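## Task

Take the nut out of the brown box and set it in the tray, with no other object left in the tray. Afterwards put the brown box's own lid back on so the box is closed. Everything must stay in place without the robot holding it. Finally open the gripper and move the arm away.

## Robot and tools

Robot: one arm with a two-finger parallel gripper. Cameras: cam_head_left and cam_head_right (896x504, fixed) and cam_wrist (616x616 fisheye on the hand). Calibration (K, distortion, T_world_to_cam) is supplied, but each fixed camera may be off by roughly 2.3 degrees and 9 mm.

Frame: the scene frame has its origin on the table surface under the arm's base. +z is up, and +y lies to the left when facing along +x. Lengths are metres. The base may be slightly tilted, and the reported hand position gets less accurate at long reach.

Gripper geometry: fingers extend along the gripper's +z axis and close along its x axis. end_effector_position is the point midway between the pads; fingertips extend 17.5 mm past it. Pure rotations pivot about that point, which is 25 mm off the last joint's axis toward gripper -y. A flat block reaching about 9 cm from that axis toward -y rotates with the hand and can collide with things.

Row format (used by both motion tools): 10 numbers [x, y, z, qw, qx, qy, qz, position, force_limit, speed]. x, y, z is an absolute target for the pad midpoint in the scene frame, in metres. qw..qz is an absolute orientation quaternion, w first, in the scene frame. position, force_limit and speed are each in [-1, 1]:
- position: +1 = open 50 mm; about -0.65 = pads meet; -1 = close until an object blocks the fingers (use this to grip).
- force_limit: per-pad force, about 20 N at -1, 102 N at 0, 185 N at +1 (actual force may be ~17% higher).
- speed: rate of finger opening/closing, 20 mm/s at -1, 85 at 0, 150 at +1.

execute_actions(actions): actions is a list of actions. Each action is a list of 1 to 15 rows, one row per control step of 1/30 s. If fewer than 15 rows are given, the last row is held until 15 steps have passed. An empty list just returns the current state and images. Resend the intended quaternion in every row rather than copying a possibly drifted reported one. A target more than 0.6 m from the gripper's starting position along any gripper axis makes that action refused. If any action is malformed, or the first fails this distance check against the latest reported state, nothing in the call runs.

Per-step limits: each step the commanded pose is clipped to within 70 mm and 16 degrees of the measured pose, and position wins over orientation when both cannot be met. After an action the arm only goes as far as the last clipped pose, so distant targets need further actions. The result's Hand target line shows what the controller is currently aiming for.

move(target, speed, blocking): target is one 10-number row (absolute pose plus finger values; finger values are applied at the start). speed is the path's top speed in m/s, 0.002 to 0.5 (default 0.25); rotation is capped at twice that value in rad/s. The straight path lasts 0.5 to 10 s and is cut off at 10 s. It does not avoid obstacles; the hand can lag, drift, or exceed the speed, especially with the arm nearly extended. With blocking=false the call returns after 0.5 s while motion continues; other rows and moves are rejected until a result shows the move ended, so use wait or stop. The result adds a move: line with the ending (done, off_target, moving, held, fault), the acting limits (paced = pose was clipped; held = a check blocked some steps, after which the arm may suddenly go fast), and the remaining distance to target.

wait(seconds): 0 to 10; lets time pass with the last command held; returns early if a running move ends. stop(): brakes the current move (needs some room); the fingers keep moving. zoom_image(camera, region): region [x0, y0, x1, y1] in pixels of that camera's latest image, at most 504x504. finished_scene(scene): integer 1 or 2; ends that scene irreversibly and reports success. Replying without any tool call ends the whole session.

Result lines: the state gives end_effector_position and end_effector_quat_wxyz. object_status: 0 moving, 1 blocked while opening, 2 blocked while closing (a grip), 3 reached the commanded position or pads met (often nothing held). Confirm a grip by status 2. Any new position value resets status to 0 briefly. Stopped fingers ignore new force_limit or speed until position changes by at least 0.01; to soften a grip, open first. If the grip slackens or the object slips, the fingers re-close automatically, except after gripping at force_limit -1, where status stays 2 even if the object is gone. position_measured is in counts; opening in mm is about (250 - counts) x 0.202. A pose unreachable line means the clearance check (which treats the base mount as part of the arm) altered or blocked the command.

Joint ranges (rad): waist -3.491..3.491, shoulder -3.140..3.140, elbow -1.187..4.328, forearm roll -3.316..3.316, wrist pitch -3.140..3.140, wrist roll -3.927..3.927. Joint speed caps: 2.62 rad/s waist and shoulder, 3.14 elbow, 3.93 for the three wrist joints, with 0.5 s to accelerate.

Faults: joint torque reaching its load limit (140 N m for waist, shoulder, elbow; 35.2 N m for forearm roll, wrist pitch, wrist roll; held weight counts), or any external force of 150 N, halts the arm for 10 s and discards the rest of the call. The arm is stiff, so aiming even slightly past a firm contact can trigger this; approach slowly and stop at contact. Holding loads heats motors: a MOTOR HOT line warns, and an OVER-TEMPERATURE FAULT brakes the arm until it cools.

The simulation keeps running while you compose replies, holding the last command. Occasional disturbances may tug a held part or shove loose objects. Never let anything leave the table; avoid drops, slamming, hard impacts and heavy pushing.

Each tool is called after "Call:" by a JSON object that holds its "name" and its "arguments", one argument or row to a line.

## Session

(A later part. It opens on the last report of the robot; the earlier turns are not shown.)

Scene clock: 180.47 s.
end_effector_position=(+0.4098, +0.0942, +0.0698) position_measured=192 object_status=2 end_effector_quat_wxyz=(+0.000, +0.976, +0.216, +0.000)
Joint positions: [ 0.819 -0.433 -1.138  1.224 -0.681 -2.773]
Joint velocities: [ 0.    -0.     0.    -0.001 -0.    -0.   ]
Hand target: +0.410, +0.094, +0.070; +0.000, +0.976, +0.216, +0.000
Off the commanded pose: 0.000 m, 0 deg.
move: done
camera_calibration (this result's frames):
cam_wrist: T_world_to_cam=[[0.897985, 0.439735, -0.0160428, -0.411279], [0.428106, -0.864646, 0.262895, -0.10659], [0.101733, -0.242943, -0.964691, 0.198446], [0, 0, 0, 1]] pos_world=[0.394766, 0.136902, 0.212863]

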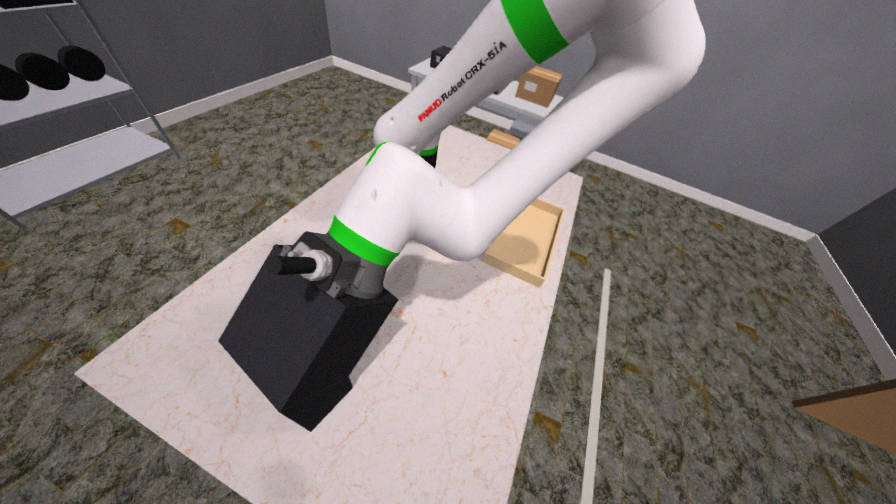

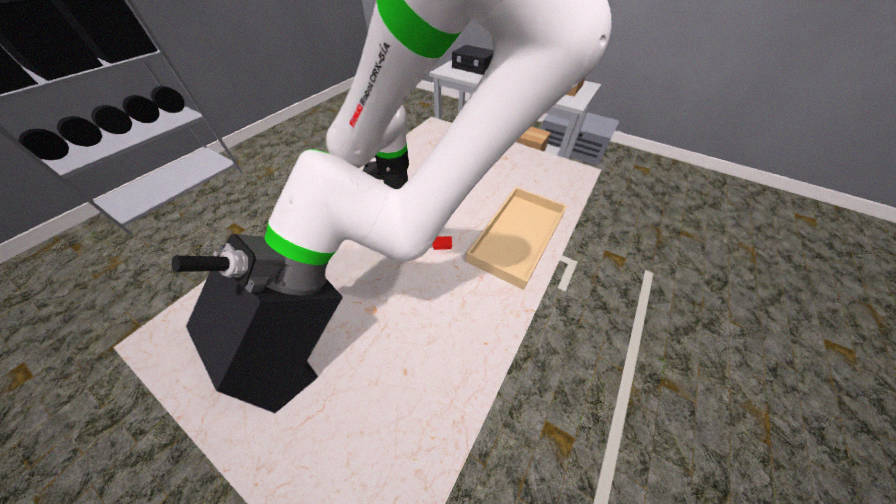

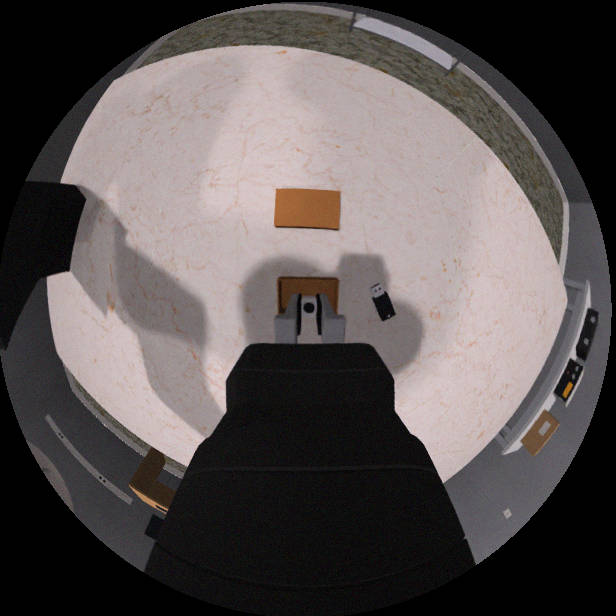

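Call:
{"name": "move", "arguments": {
  "target": [0.58, -0.27, 0.12, 0, 0.976, 0.216, 0, -1, -0.3, -0.6],
  "speed": 0.2
}}

Scene clock: 192.30 s.
end_effector_position=(+0.5812, -0.2695, +0.1190) position_measured=192 object_status=2 end_effector_quat_wxyz=(+0.000, +0.977, +0.215, +0.000)
Joint positions: [-0.196 -0.276 -0.228 -0.104 -0.782 -0.784]
Joint velocities: [-0.004  0.001  0.004 -0.007 -0.003  0.006]
Hand target: +0.581, -0.270, +0.119; +0.000, +0.977, +0.215, +0.000
Off the commanded pose: 0.002 m, 0 deg.
move: done
camera_calibration (this result's frames):
cam_wrist: T_world_to_cam=[[0.899184, 0.437284, -0.0158016, -0.405778], [0.425742, -0.86597, 0.262373, -0.506296], [0.101048, -0.242649, -0.964837, 0.140604], [0, 0, 0, 1]] pos_world=[0.566213, -0.226879, 0.262087]

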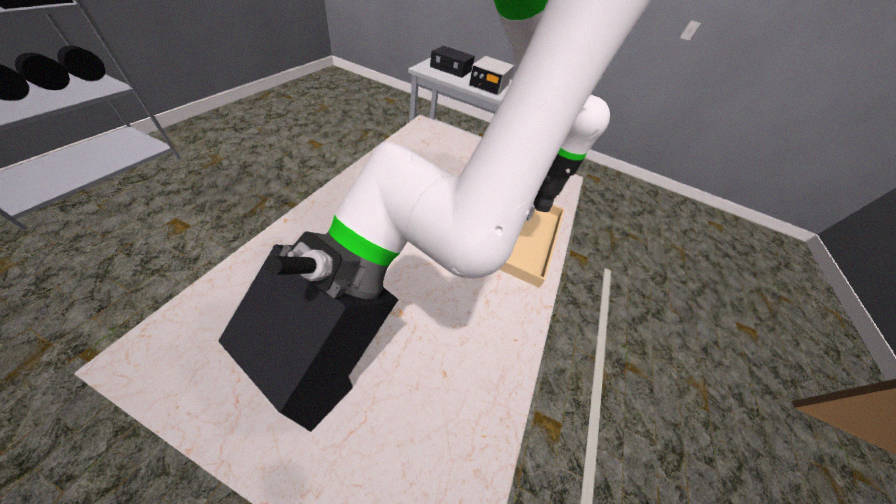

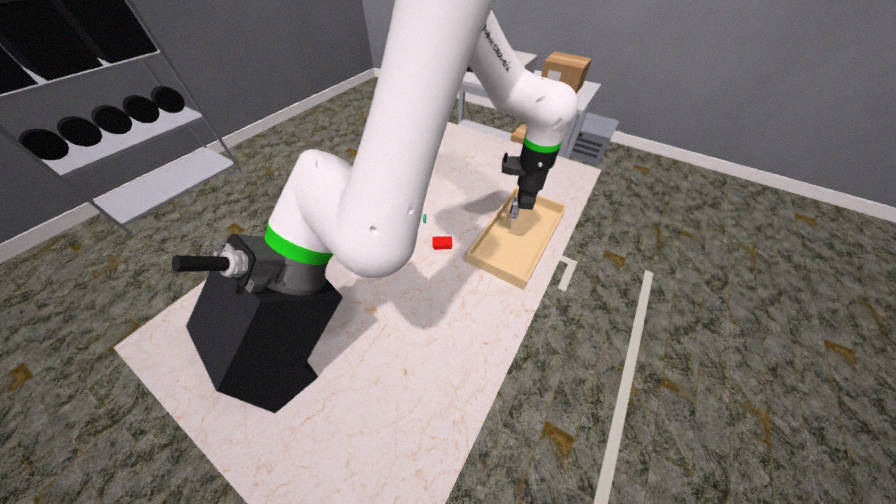

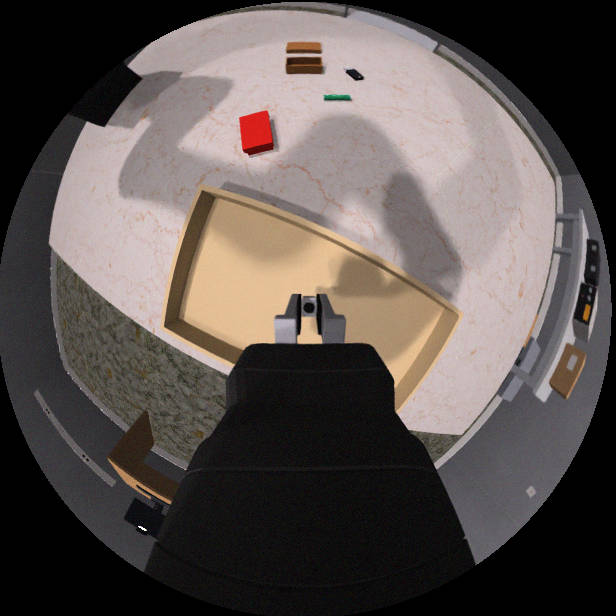

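Call:
{"name": "move", "arguments": {
  "target": [0.58, -0.27, 0.033, 0, 0.976, 0.216, 0, -1, -0.3, -0.6],
  "speed": 0.06
}}

Call:
{"name": "execute_actions", "arguments": {
  "actions": [
    [[0.58, -0.27, 0.033, 0, 0.976, 0.216, 0, 1, -0.3, 0]]
  ]
}}

Call:
{"name": "move", "arguments": {
  "target": [0.58, -0.27, 0.12, 0, 0.976, 0.216, 0, 1, -0.3, 0],
  "speed": 0.1
}}

Scene clock: 202.93 s.
end_effector_position=(+0.5799, -0.2698, +0.0332) position_measured=192 object_status=2 end_effector_quat_wxyz=(+0.000, +0.976, +0.216, +0.000)
Joint positions: [-0.181 -0.112 -0.229 -0.106 -0.618 -0.779]
Joint velocities: [ 0.002  0.    -0.     0.     0.    -0.   ]
Hand target: +0.580, -0.270, +0.033; +0.000, +0.976, +0.216, -0.000
Off the commanded pose: 0.000 m, 0 deg.
move: done
camera_calibration (this result's frames):
cam_wrist: T_world_to_cam=[[0.898194, 0.439286, -0.0165897, -0.404697], [0.427889, -0.864992, 0.262107, -0.484464], [0.10079, -0.242522, -0.964896, 0.0580655], [0, 0, 0, 1]] pos_world=[0.564941, -0.227198, 0.176295]

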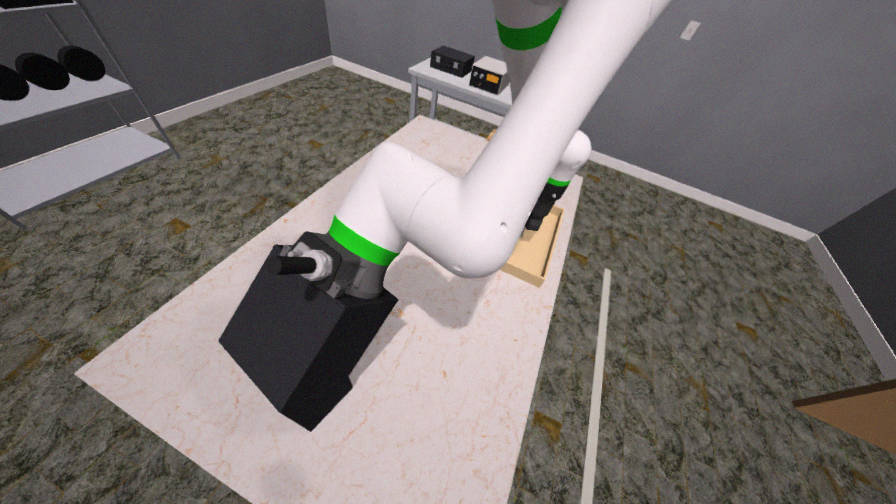

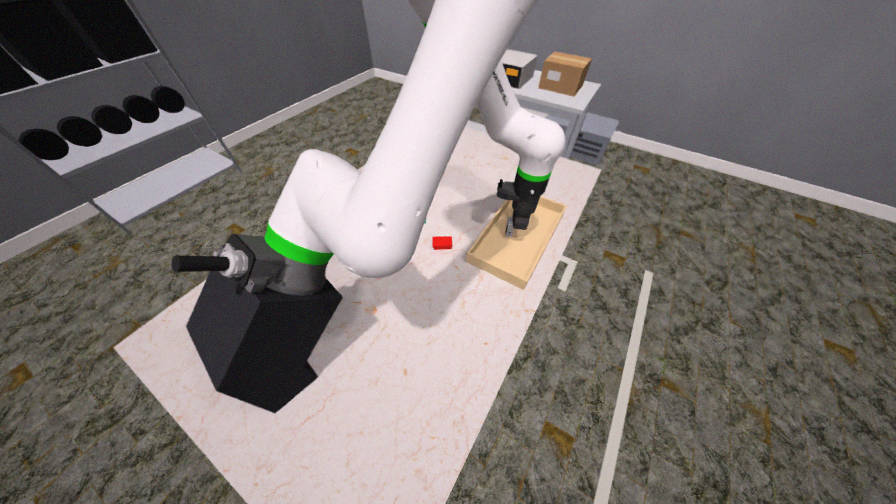

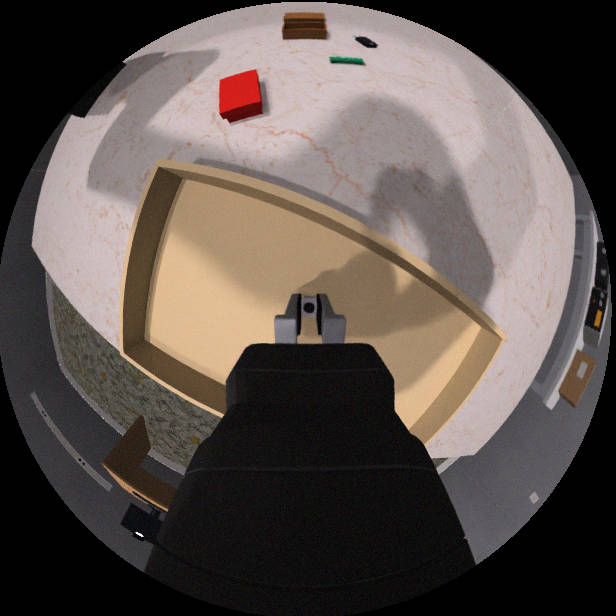

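Scene clock: 203.43 s.
end_effector_position=(+0.5800, -0.2700, +0.0330) position_measured=3 object_status=0 end_effector_quat_wxyz=(+0.000, +0.976, +0.216, +0.000)
Joint positions: [-0.181 -0.111 -0.228 -0.107 -0.618 -0.778]
Joint velocities: [-0.001 -0.    -0.     0.    -0.001  0.001]
Hand target: +0.580, -0.270, +0.033; +0.000, +0.976, +0.216, -0.000
Off the commanded pose: 0.000 m, 0 deg.
camera_calibration (this result's frames):
cam_wrist: T_world_to_cam=[[0.89821, 0.439255, -0.0165531, -0.404755], [0.427854, -0.865019, 0.262073, -0.484626], [0.100798, -0.242479, -0.964906, 0.057846], [0, 0, 0, 1]] pos_world=[0.565073, -0.227394, 0.176124]

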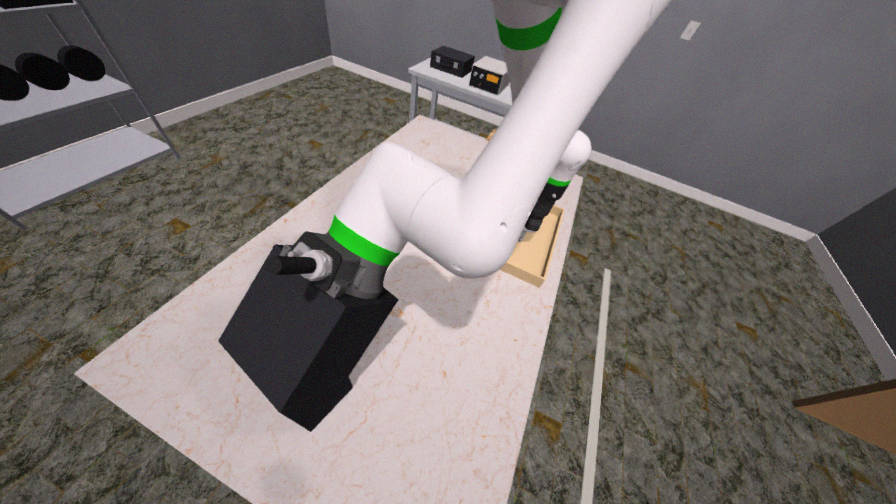

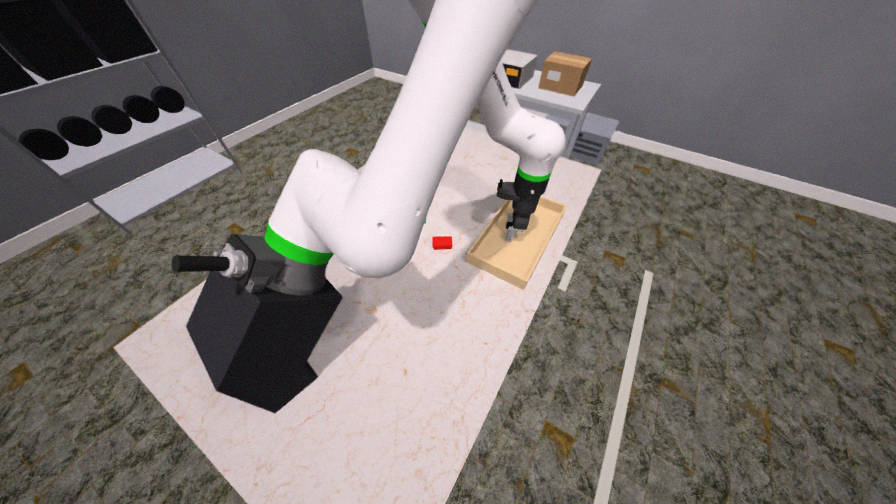

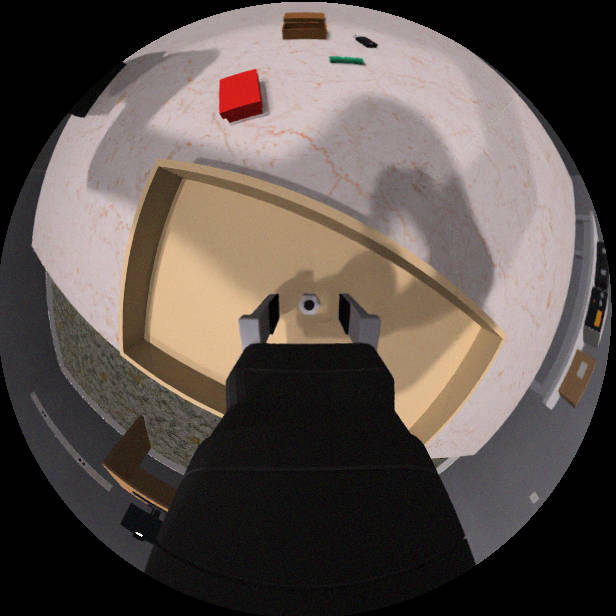

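Scene clock: 204.63 s.
end_effector_position=(+0.5801, -0.2702, +0.1198) position_measured=3 object_status=3 end_effector_quat_wxyz=(-0.000, +0.976, +0.216, -0.000)
Joint positions: [-0.199 -0.277 -0.228 -0.106 -0.785 -0.778]
Joint velocities: [-0.003  0.001  0.    -0.    -0.     0.001]
Hand target: +0.580, -0.270, +0.120; -0.000, +0.976, +0.216, +0.000
Off the commanded pose: 0.000 m, 0 deg.
move: done
camera_calibration (this result's frames):
cam_wrist: T_world_to_cam=[[0.898227, 0.439218, -0.016607, -0.403332], [0.427843, -0.86506, 0.261955, -0.507565], [0.100689, -0.2424, -0.964937, 0.141642], [0, 0, 0, 1]] pos_world=[0.56518, -0.22759, 0.262937]

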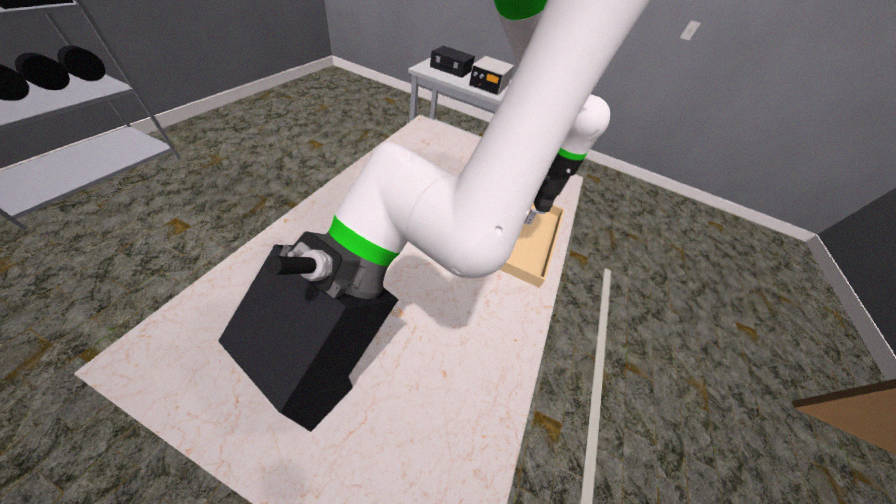

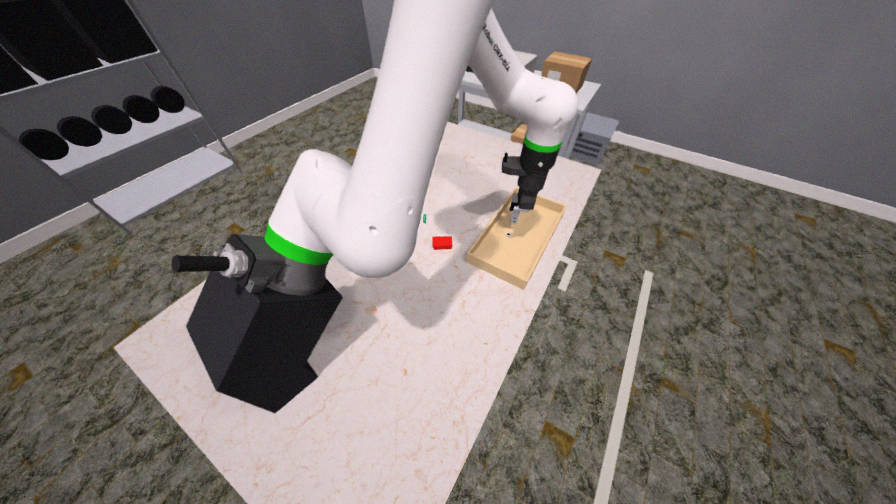

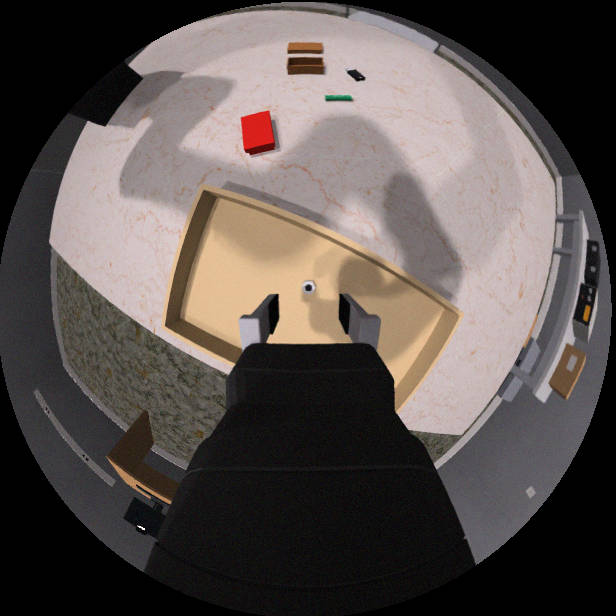

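Call:
{"name": "move", "arguments": {
  "target": [0.3715, 0.176, 0.09, 0, 0.5373, 0.8434, 0, 1, -0.5, 0],
  "speed": 0.25
}}

Call:
{"name": "zoom_image", "arguments": {
  "camera": "cam_wrist",
  "region": [180, 220, 420, 360]
}}

Scene clock: 213.47 s.
end_effector_position=(+0.3705, +0.1750, +0.0912) position_measured=3 object_status=3 end_effector_quat_wxyz=(+0.000, +0.536, +0.844, -0.000)
Joint positions: [ 1.193 -0.216 -1.049  1.177 -0.887 -1.501]
Joint velocities: [-0.001  0.001  0.     0.001 -0.    -0.   ]
Hand target: +0.370, +0.175, +0.091; +0.000, +0.536, +0.844, -0.000
Off the commanded pose: 0.002 m, 0 deg.
move: done
camera_calibration (this result's frames):
cam_wrist: T_world_to_cam=[[-0.44232, 0.896693, -0.0171564, 0.00559129], [0.863622, 0.43101, 0.261508, -0.413462], [0.241887, 0.100854, -0.965049, 0.130682], [0, 0, 0, 1]] pos_world=[0.327938, 0.160013, 0.234334]

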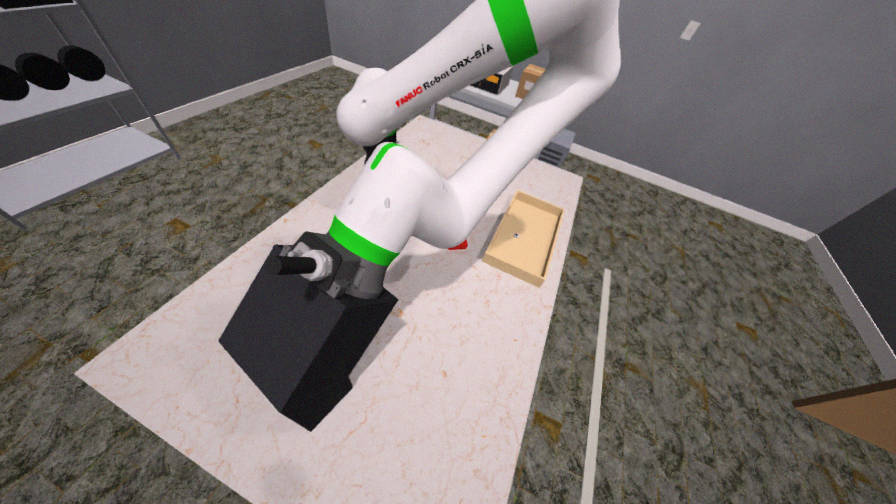

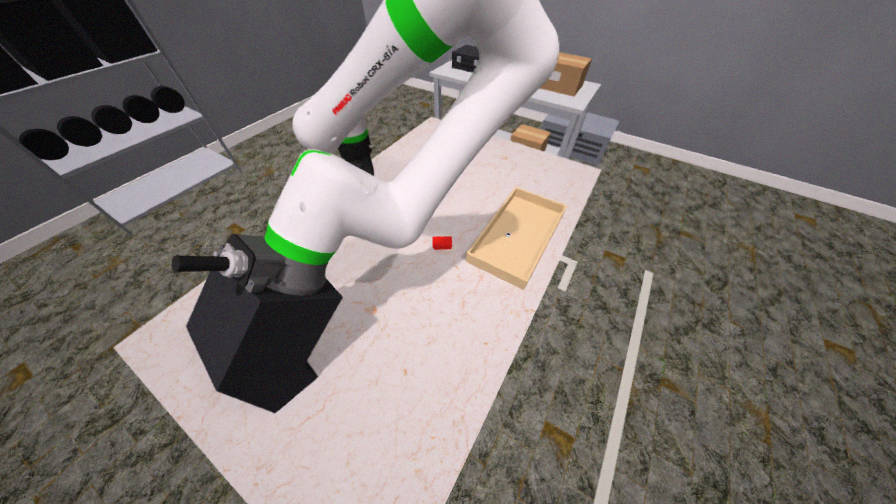

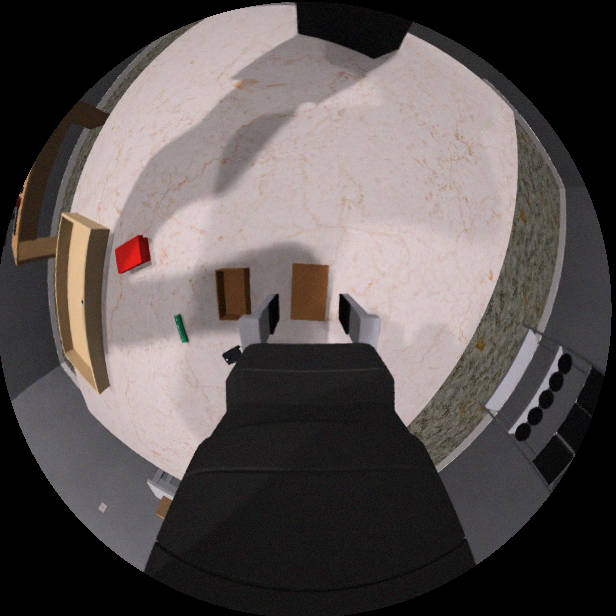

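Region (180, 220, 420, 360) of cam_wrist's 616x616 image, scaled by 2.100, with more detail than that image has; it fills the top 294 rows of this view, and the rest is white.

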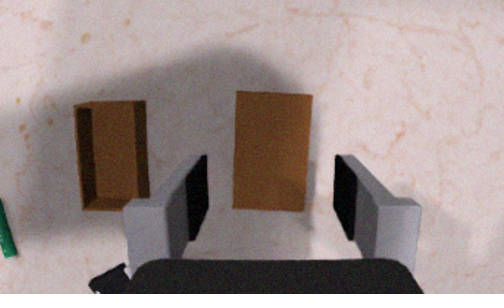

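Call:
{"name": "move", "arguments": {
  "target": [0.3715, 0.176, 0.0205, 0, 0.5373, 0.8434, 0, 1, -0.5, 0],
  "speed": 0.05
}}

Call:
{"name": "execute_actions", "arguments": {
  "actions": [
    [[0.3715, 0.176, 0.0205, 0, 0.5373, 0.8434, 0, -1, -0.5, -0.5]],
    [[0.3715, 0.176, 0.0205, 0, 0.5373, 0.8434, 0, -1, -0.5, -0.5]]
  ]
}}

Call:
{"name": "move", "arguments": {
  "target": [0.3715, 0.176, 0.06, 0, 0.5373, 0.8434, 0, -1, -0.5, -0.5],
  "speed": 0.05
}}

Call:
{"name": "zoom_image", "arguments": {
  "camera": "cam_wrist",
  "region": [180, 220, 420, 360]
}}

Scene clock: 221.20 s.
end_effector_position=(+0.3713, +0.1763, +0.0208) position_measured=3 object_status=3 end_effector_quat_wxyz=(-0.000, +0.538, +0.843, -0.000)
Joint positions: [ 0.881 -0.045 -1.049  1.557 -0.666 -1.686]
Joint velocities: [-0.001 -0.001 -0.     0.002  0.001 -0.   ]
Hand target: +0.371, +0.176, +0.021; -0.001, +0.537, +0.843, -0.000
Off the commanded pose: 0.000 m, 0 deg.
move: done
camera_calibration (this result's frames):
cam_wrist: T_world_to_cam=[[-0.439429, 0.898139, -0.015753, 0.00220031], [0.86517, 0.427886, 0.261523, -0.396356], [0.241625, 0.101292, -0.965069, 0.0624511], [0, 0, 0, 1]] pos_world=[0.328792, 0.161293, 0.16396]

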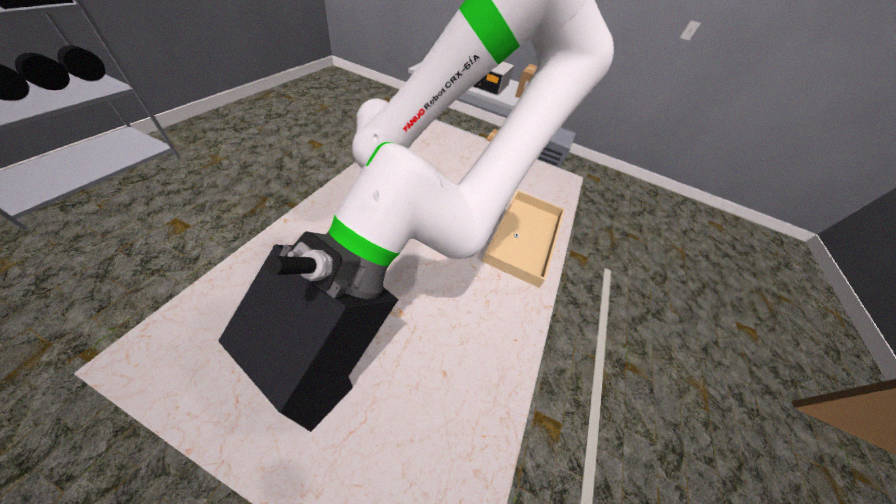

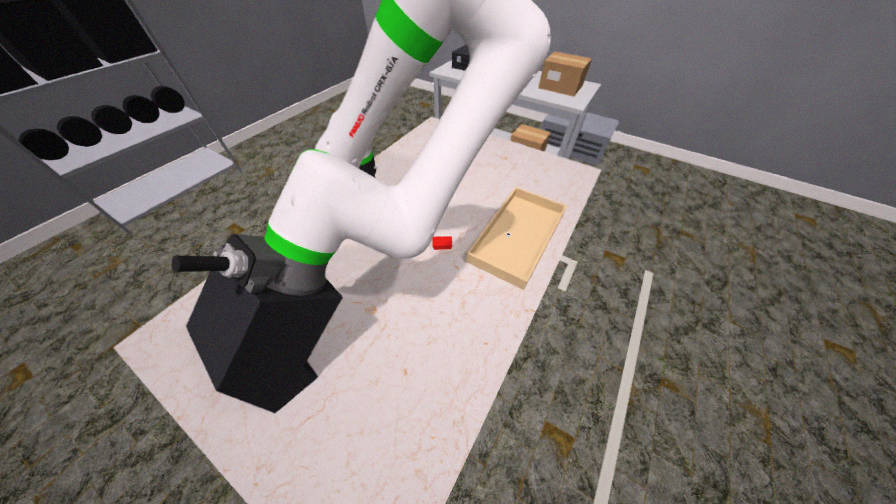

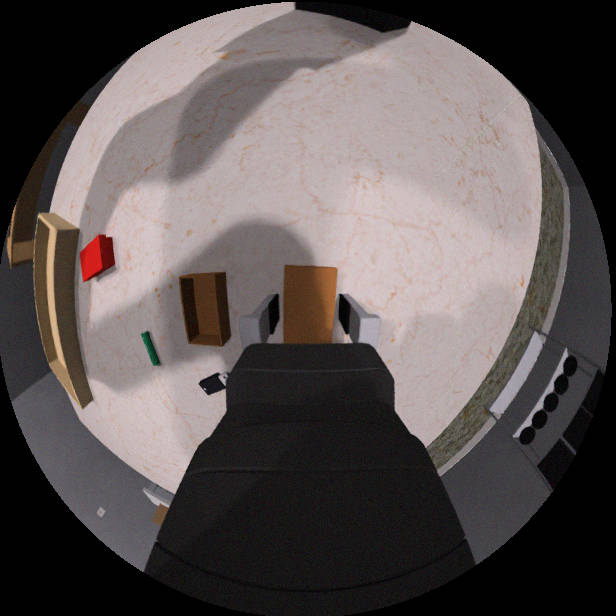

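Scene clock: 222.20 s.
end_effector_position=(+0.3715, +0.1760, +0.0205) position_measured=57 object_status=2 end_effector_quat_wxyz=(+0.000, +0.537, +0.843, +0.000)
Joint positions: [ 0.879 -0.045 -1.049  1.56  -0.665 -1.687]
Joint velocities: [ 0.002  0.001 -0.     0.    -0.001 -0.   ]
Hand target: +0.372, +0.176, +0.021; -0.000, +0.537, +0.843, -0.000
Off the commanded pose: 0.000 m, 0 deg.
camera_calibration (this result's frames):
cam_wrist: T_world_to_cam=[[-0.439917, 0.897885, -0.0165814, 0.00281403], [0.864706, 0.428501, 0.26205, -0.396289], [0.242396, 0.100942, -0.964912, 0.0619043], [0, 0, 0, 1]] pos_world=[0.328906, 0.161035, 0.163626]

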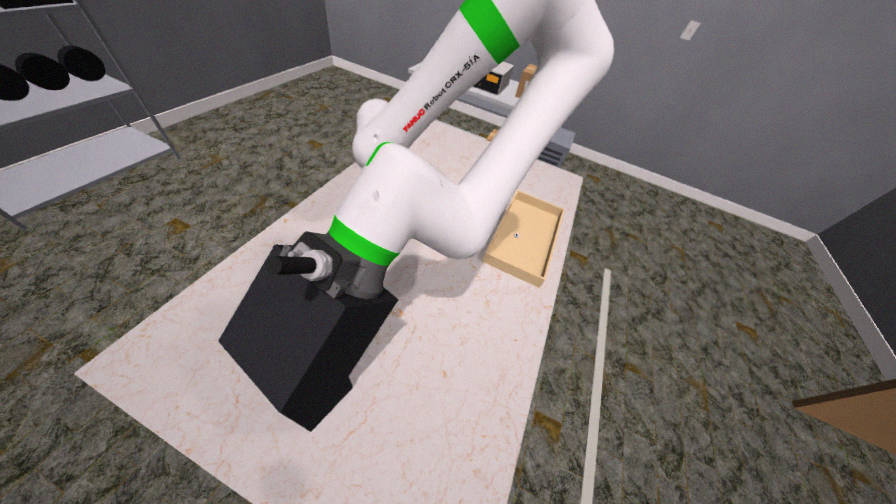

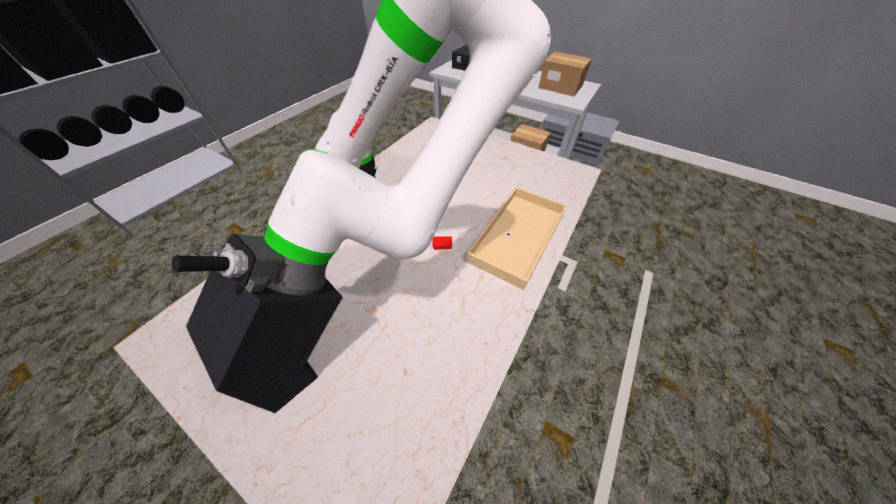

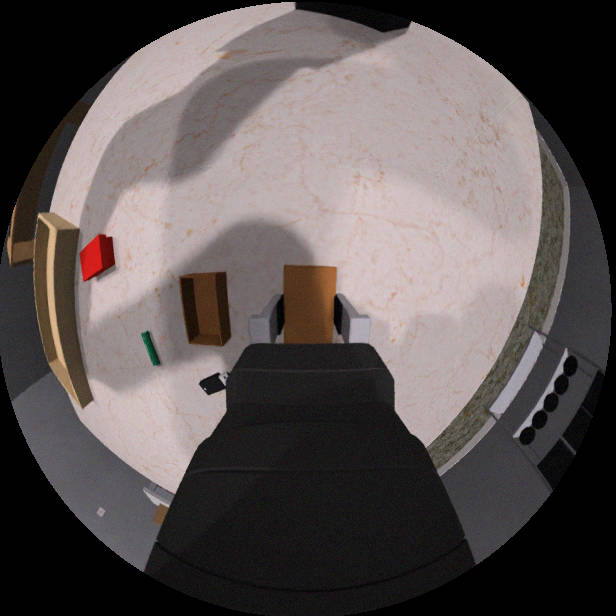

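Scene clock: 223.30 s.
end_effector_position=(+0.3717, +0.1758, +0.0598) position_measured=57 object_status=2 end_effector_quat_wxyz=(+0.000, +0.537, +0.843, +0.000)
Joint positions: [ 1.056 -0.142 -1.055  1.328 -0.779 -1.57 ]
Joint velocities: [ 0.002 -0.     0.001 -0.    -0.001  0.001]
Hand target: +0.372, +0.176, +0.060; +0.000, +0.537, +0.843, +0.000
Off the commanded pose: 0.000 m, 0 deg.
move: done
camera_calibration (this result's frames):
cam_wrist: T_world_to_cam=[[-0.44019, 0.897742, -0.0170719, 0.00385656], [0.864432, 0.428847, 0.262387, -0.406643], [0.242877, 0.100743, -0.964812, 0.0996644], [0, 0, 0, 1]] pos_world=[0.329007, 0.160885, 0.202921]

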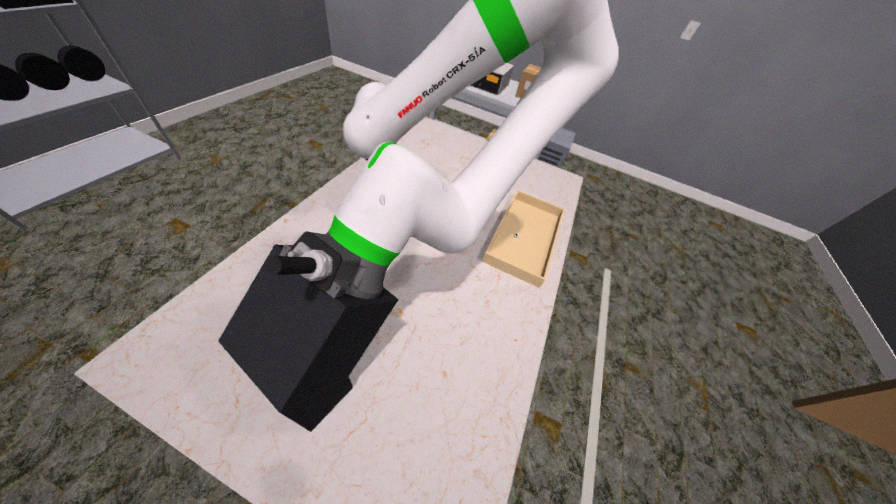

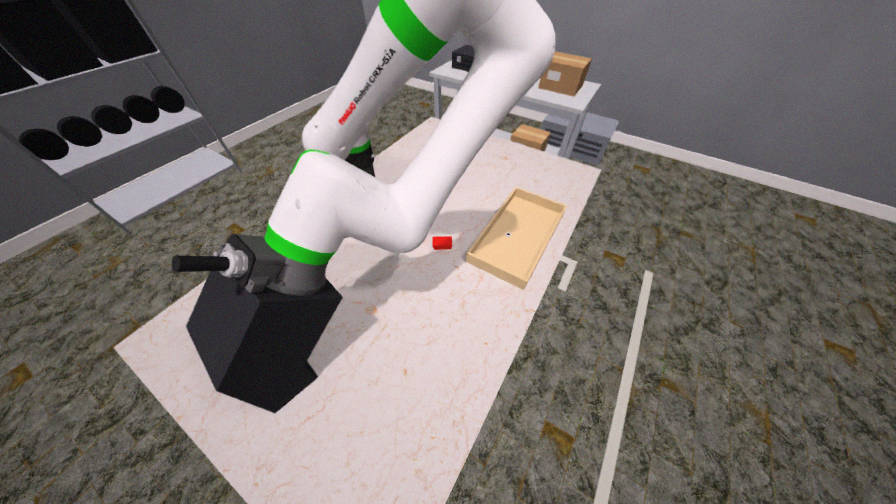

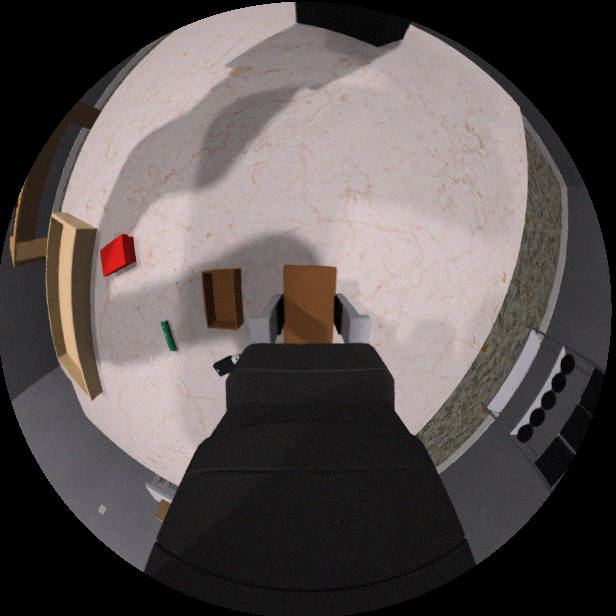

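Region (180, 220, 420, 360) of cam_wrist's 616x616 image, scaled by 2.100, with more detail than that image has; it fills the top 294 rows of this view, and the rest is white.

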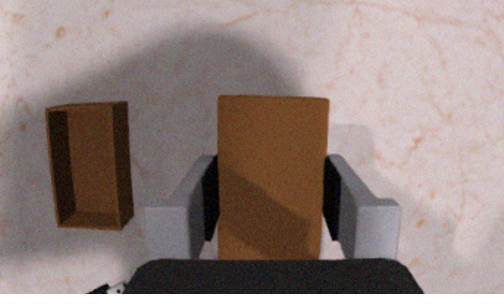

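Call:
{"name": "move", "arguments": {
  "target": [0.4095, 0.0945, 0.06, 0, 0.5373, 0.8434, 0, -1, -0.5, -0.5],
  "speed": 0.1
}}

Call:
{"name": "move", "arguments": {
  "target": [0.4095, 0.0945, 0.042, 0, 0.5373, 0.8434, 0, -1, -0.5, -0.5],
  "speed": 0.03
}}

Call:
{"name": "zoom_image", "arguments": {
  "camera": "cam_wrist",
  "region": [200, 220, 420, 360]
}}

Scene clock: 231.10 s.
end_effector_position=(+0.4094, +0.0949, +0.0598) position_measured=57 object_status=2 end_effector_quat_wxyz=(-0.000, +0.537, +0.843, +0.000)
Joint positions: [ 0.844 -0.32  -1.08   1.277 -0.68  -1.291]
Joint velocities: [-0.001 -0.     0.002 -0.001 -0.     0.   ]
Hand target: +0.410, +0.095, +0.060; -0.000, +0.537, +0.843, +0.000
Off the commanded pose: 0.000 m, 0 deg.
move: done
camera_calibration (this result's frames):
cam_wrist: T_world_to_cam=[[-0.43983, 0.897937, -0.0160802, 0.0928875], [0.864822, 0.428301, 0.261993, -0.404668], [0.242141, 0.101326, -0.964936, 0.0988757], [0, 0, 0, 1]] pos_world=[0.366879, 0.0798941, 0.202923]

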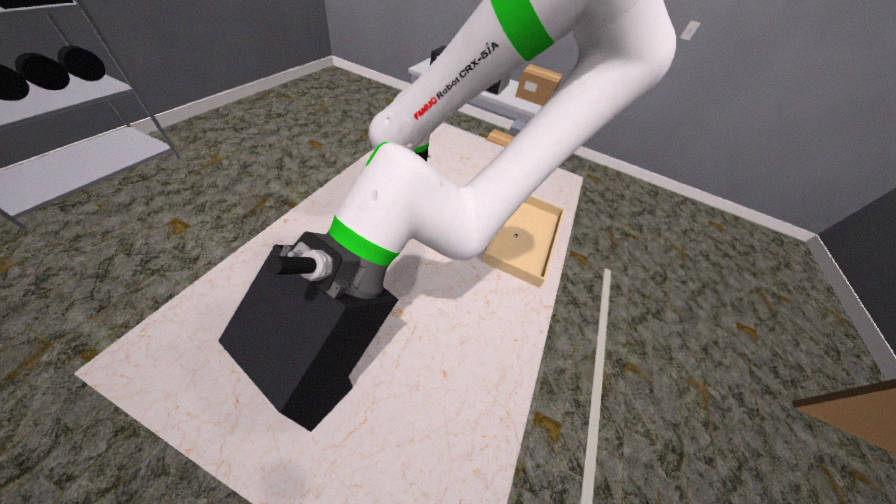

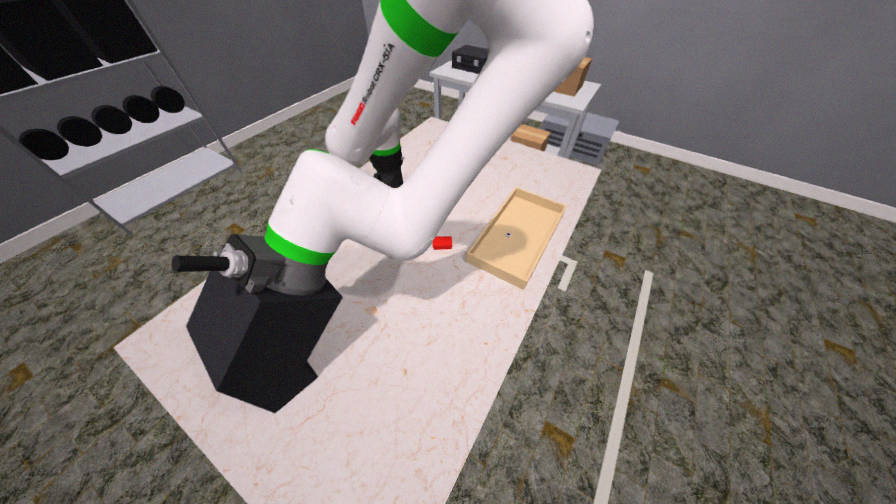

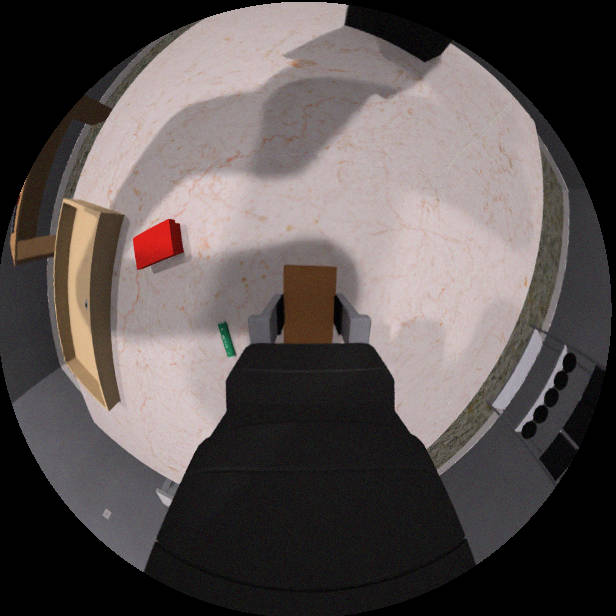

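Scene clock: 231.97 s.
end_effector_position=(+0.4094, +0.0946, +0.0421) position_measured=57 object_status=2 end_effector_quat_wxyz=(-0.000, +0.537, +0.843, -0.000)
Joint positions: [ 0.755 -0.271 -1.082  1.386 -0.608 -1.349]
Joint velocities: [-0.001  0.001 -0.     0.002  0.001 -0.002]
Hand target: +0.409, +0.095, +0.042; -0.000, +0.537, +0.843, -0.000
Off the commanded pose: 0.000 m, 0 deg.
move: done
camera_calibration (this result's frames):
cam_wrist: T_world_to_cam=[[-0.439792, 0.897951, -0.0163188, 0.0928817], [0.864843, 0.428336, 0.261868, -0.399846], [0.242135, 0.101054, -0.964966, 0.081857], [0, 0, 0, 1]] pos_world=[0.366833, 0.0795934, 0.185212]

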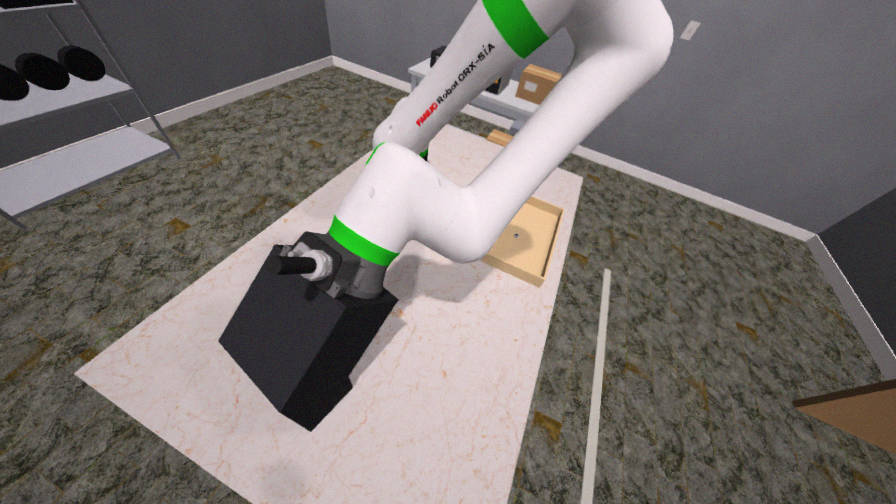

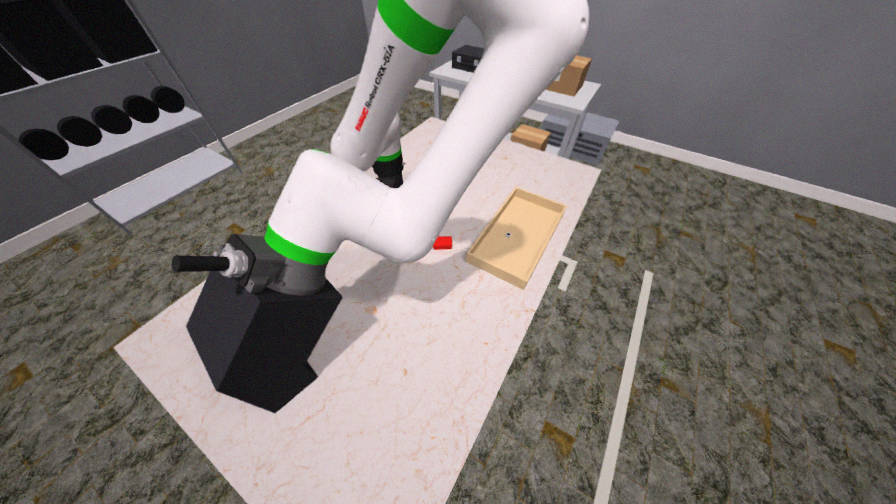

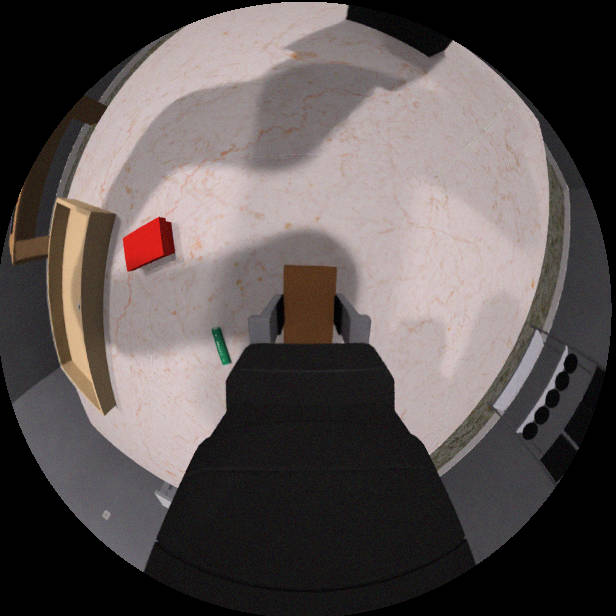

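Region (200, 220, 420, 360) of cam_wrist's 616x616 image, scaled by 2.291, with more detail than that image has; it fills the top 321 rows of this view, and the rest is white.

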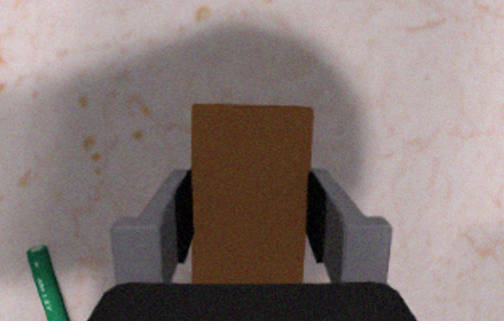

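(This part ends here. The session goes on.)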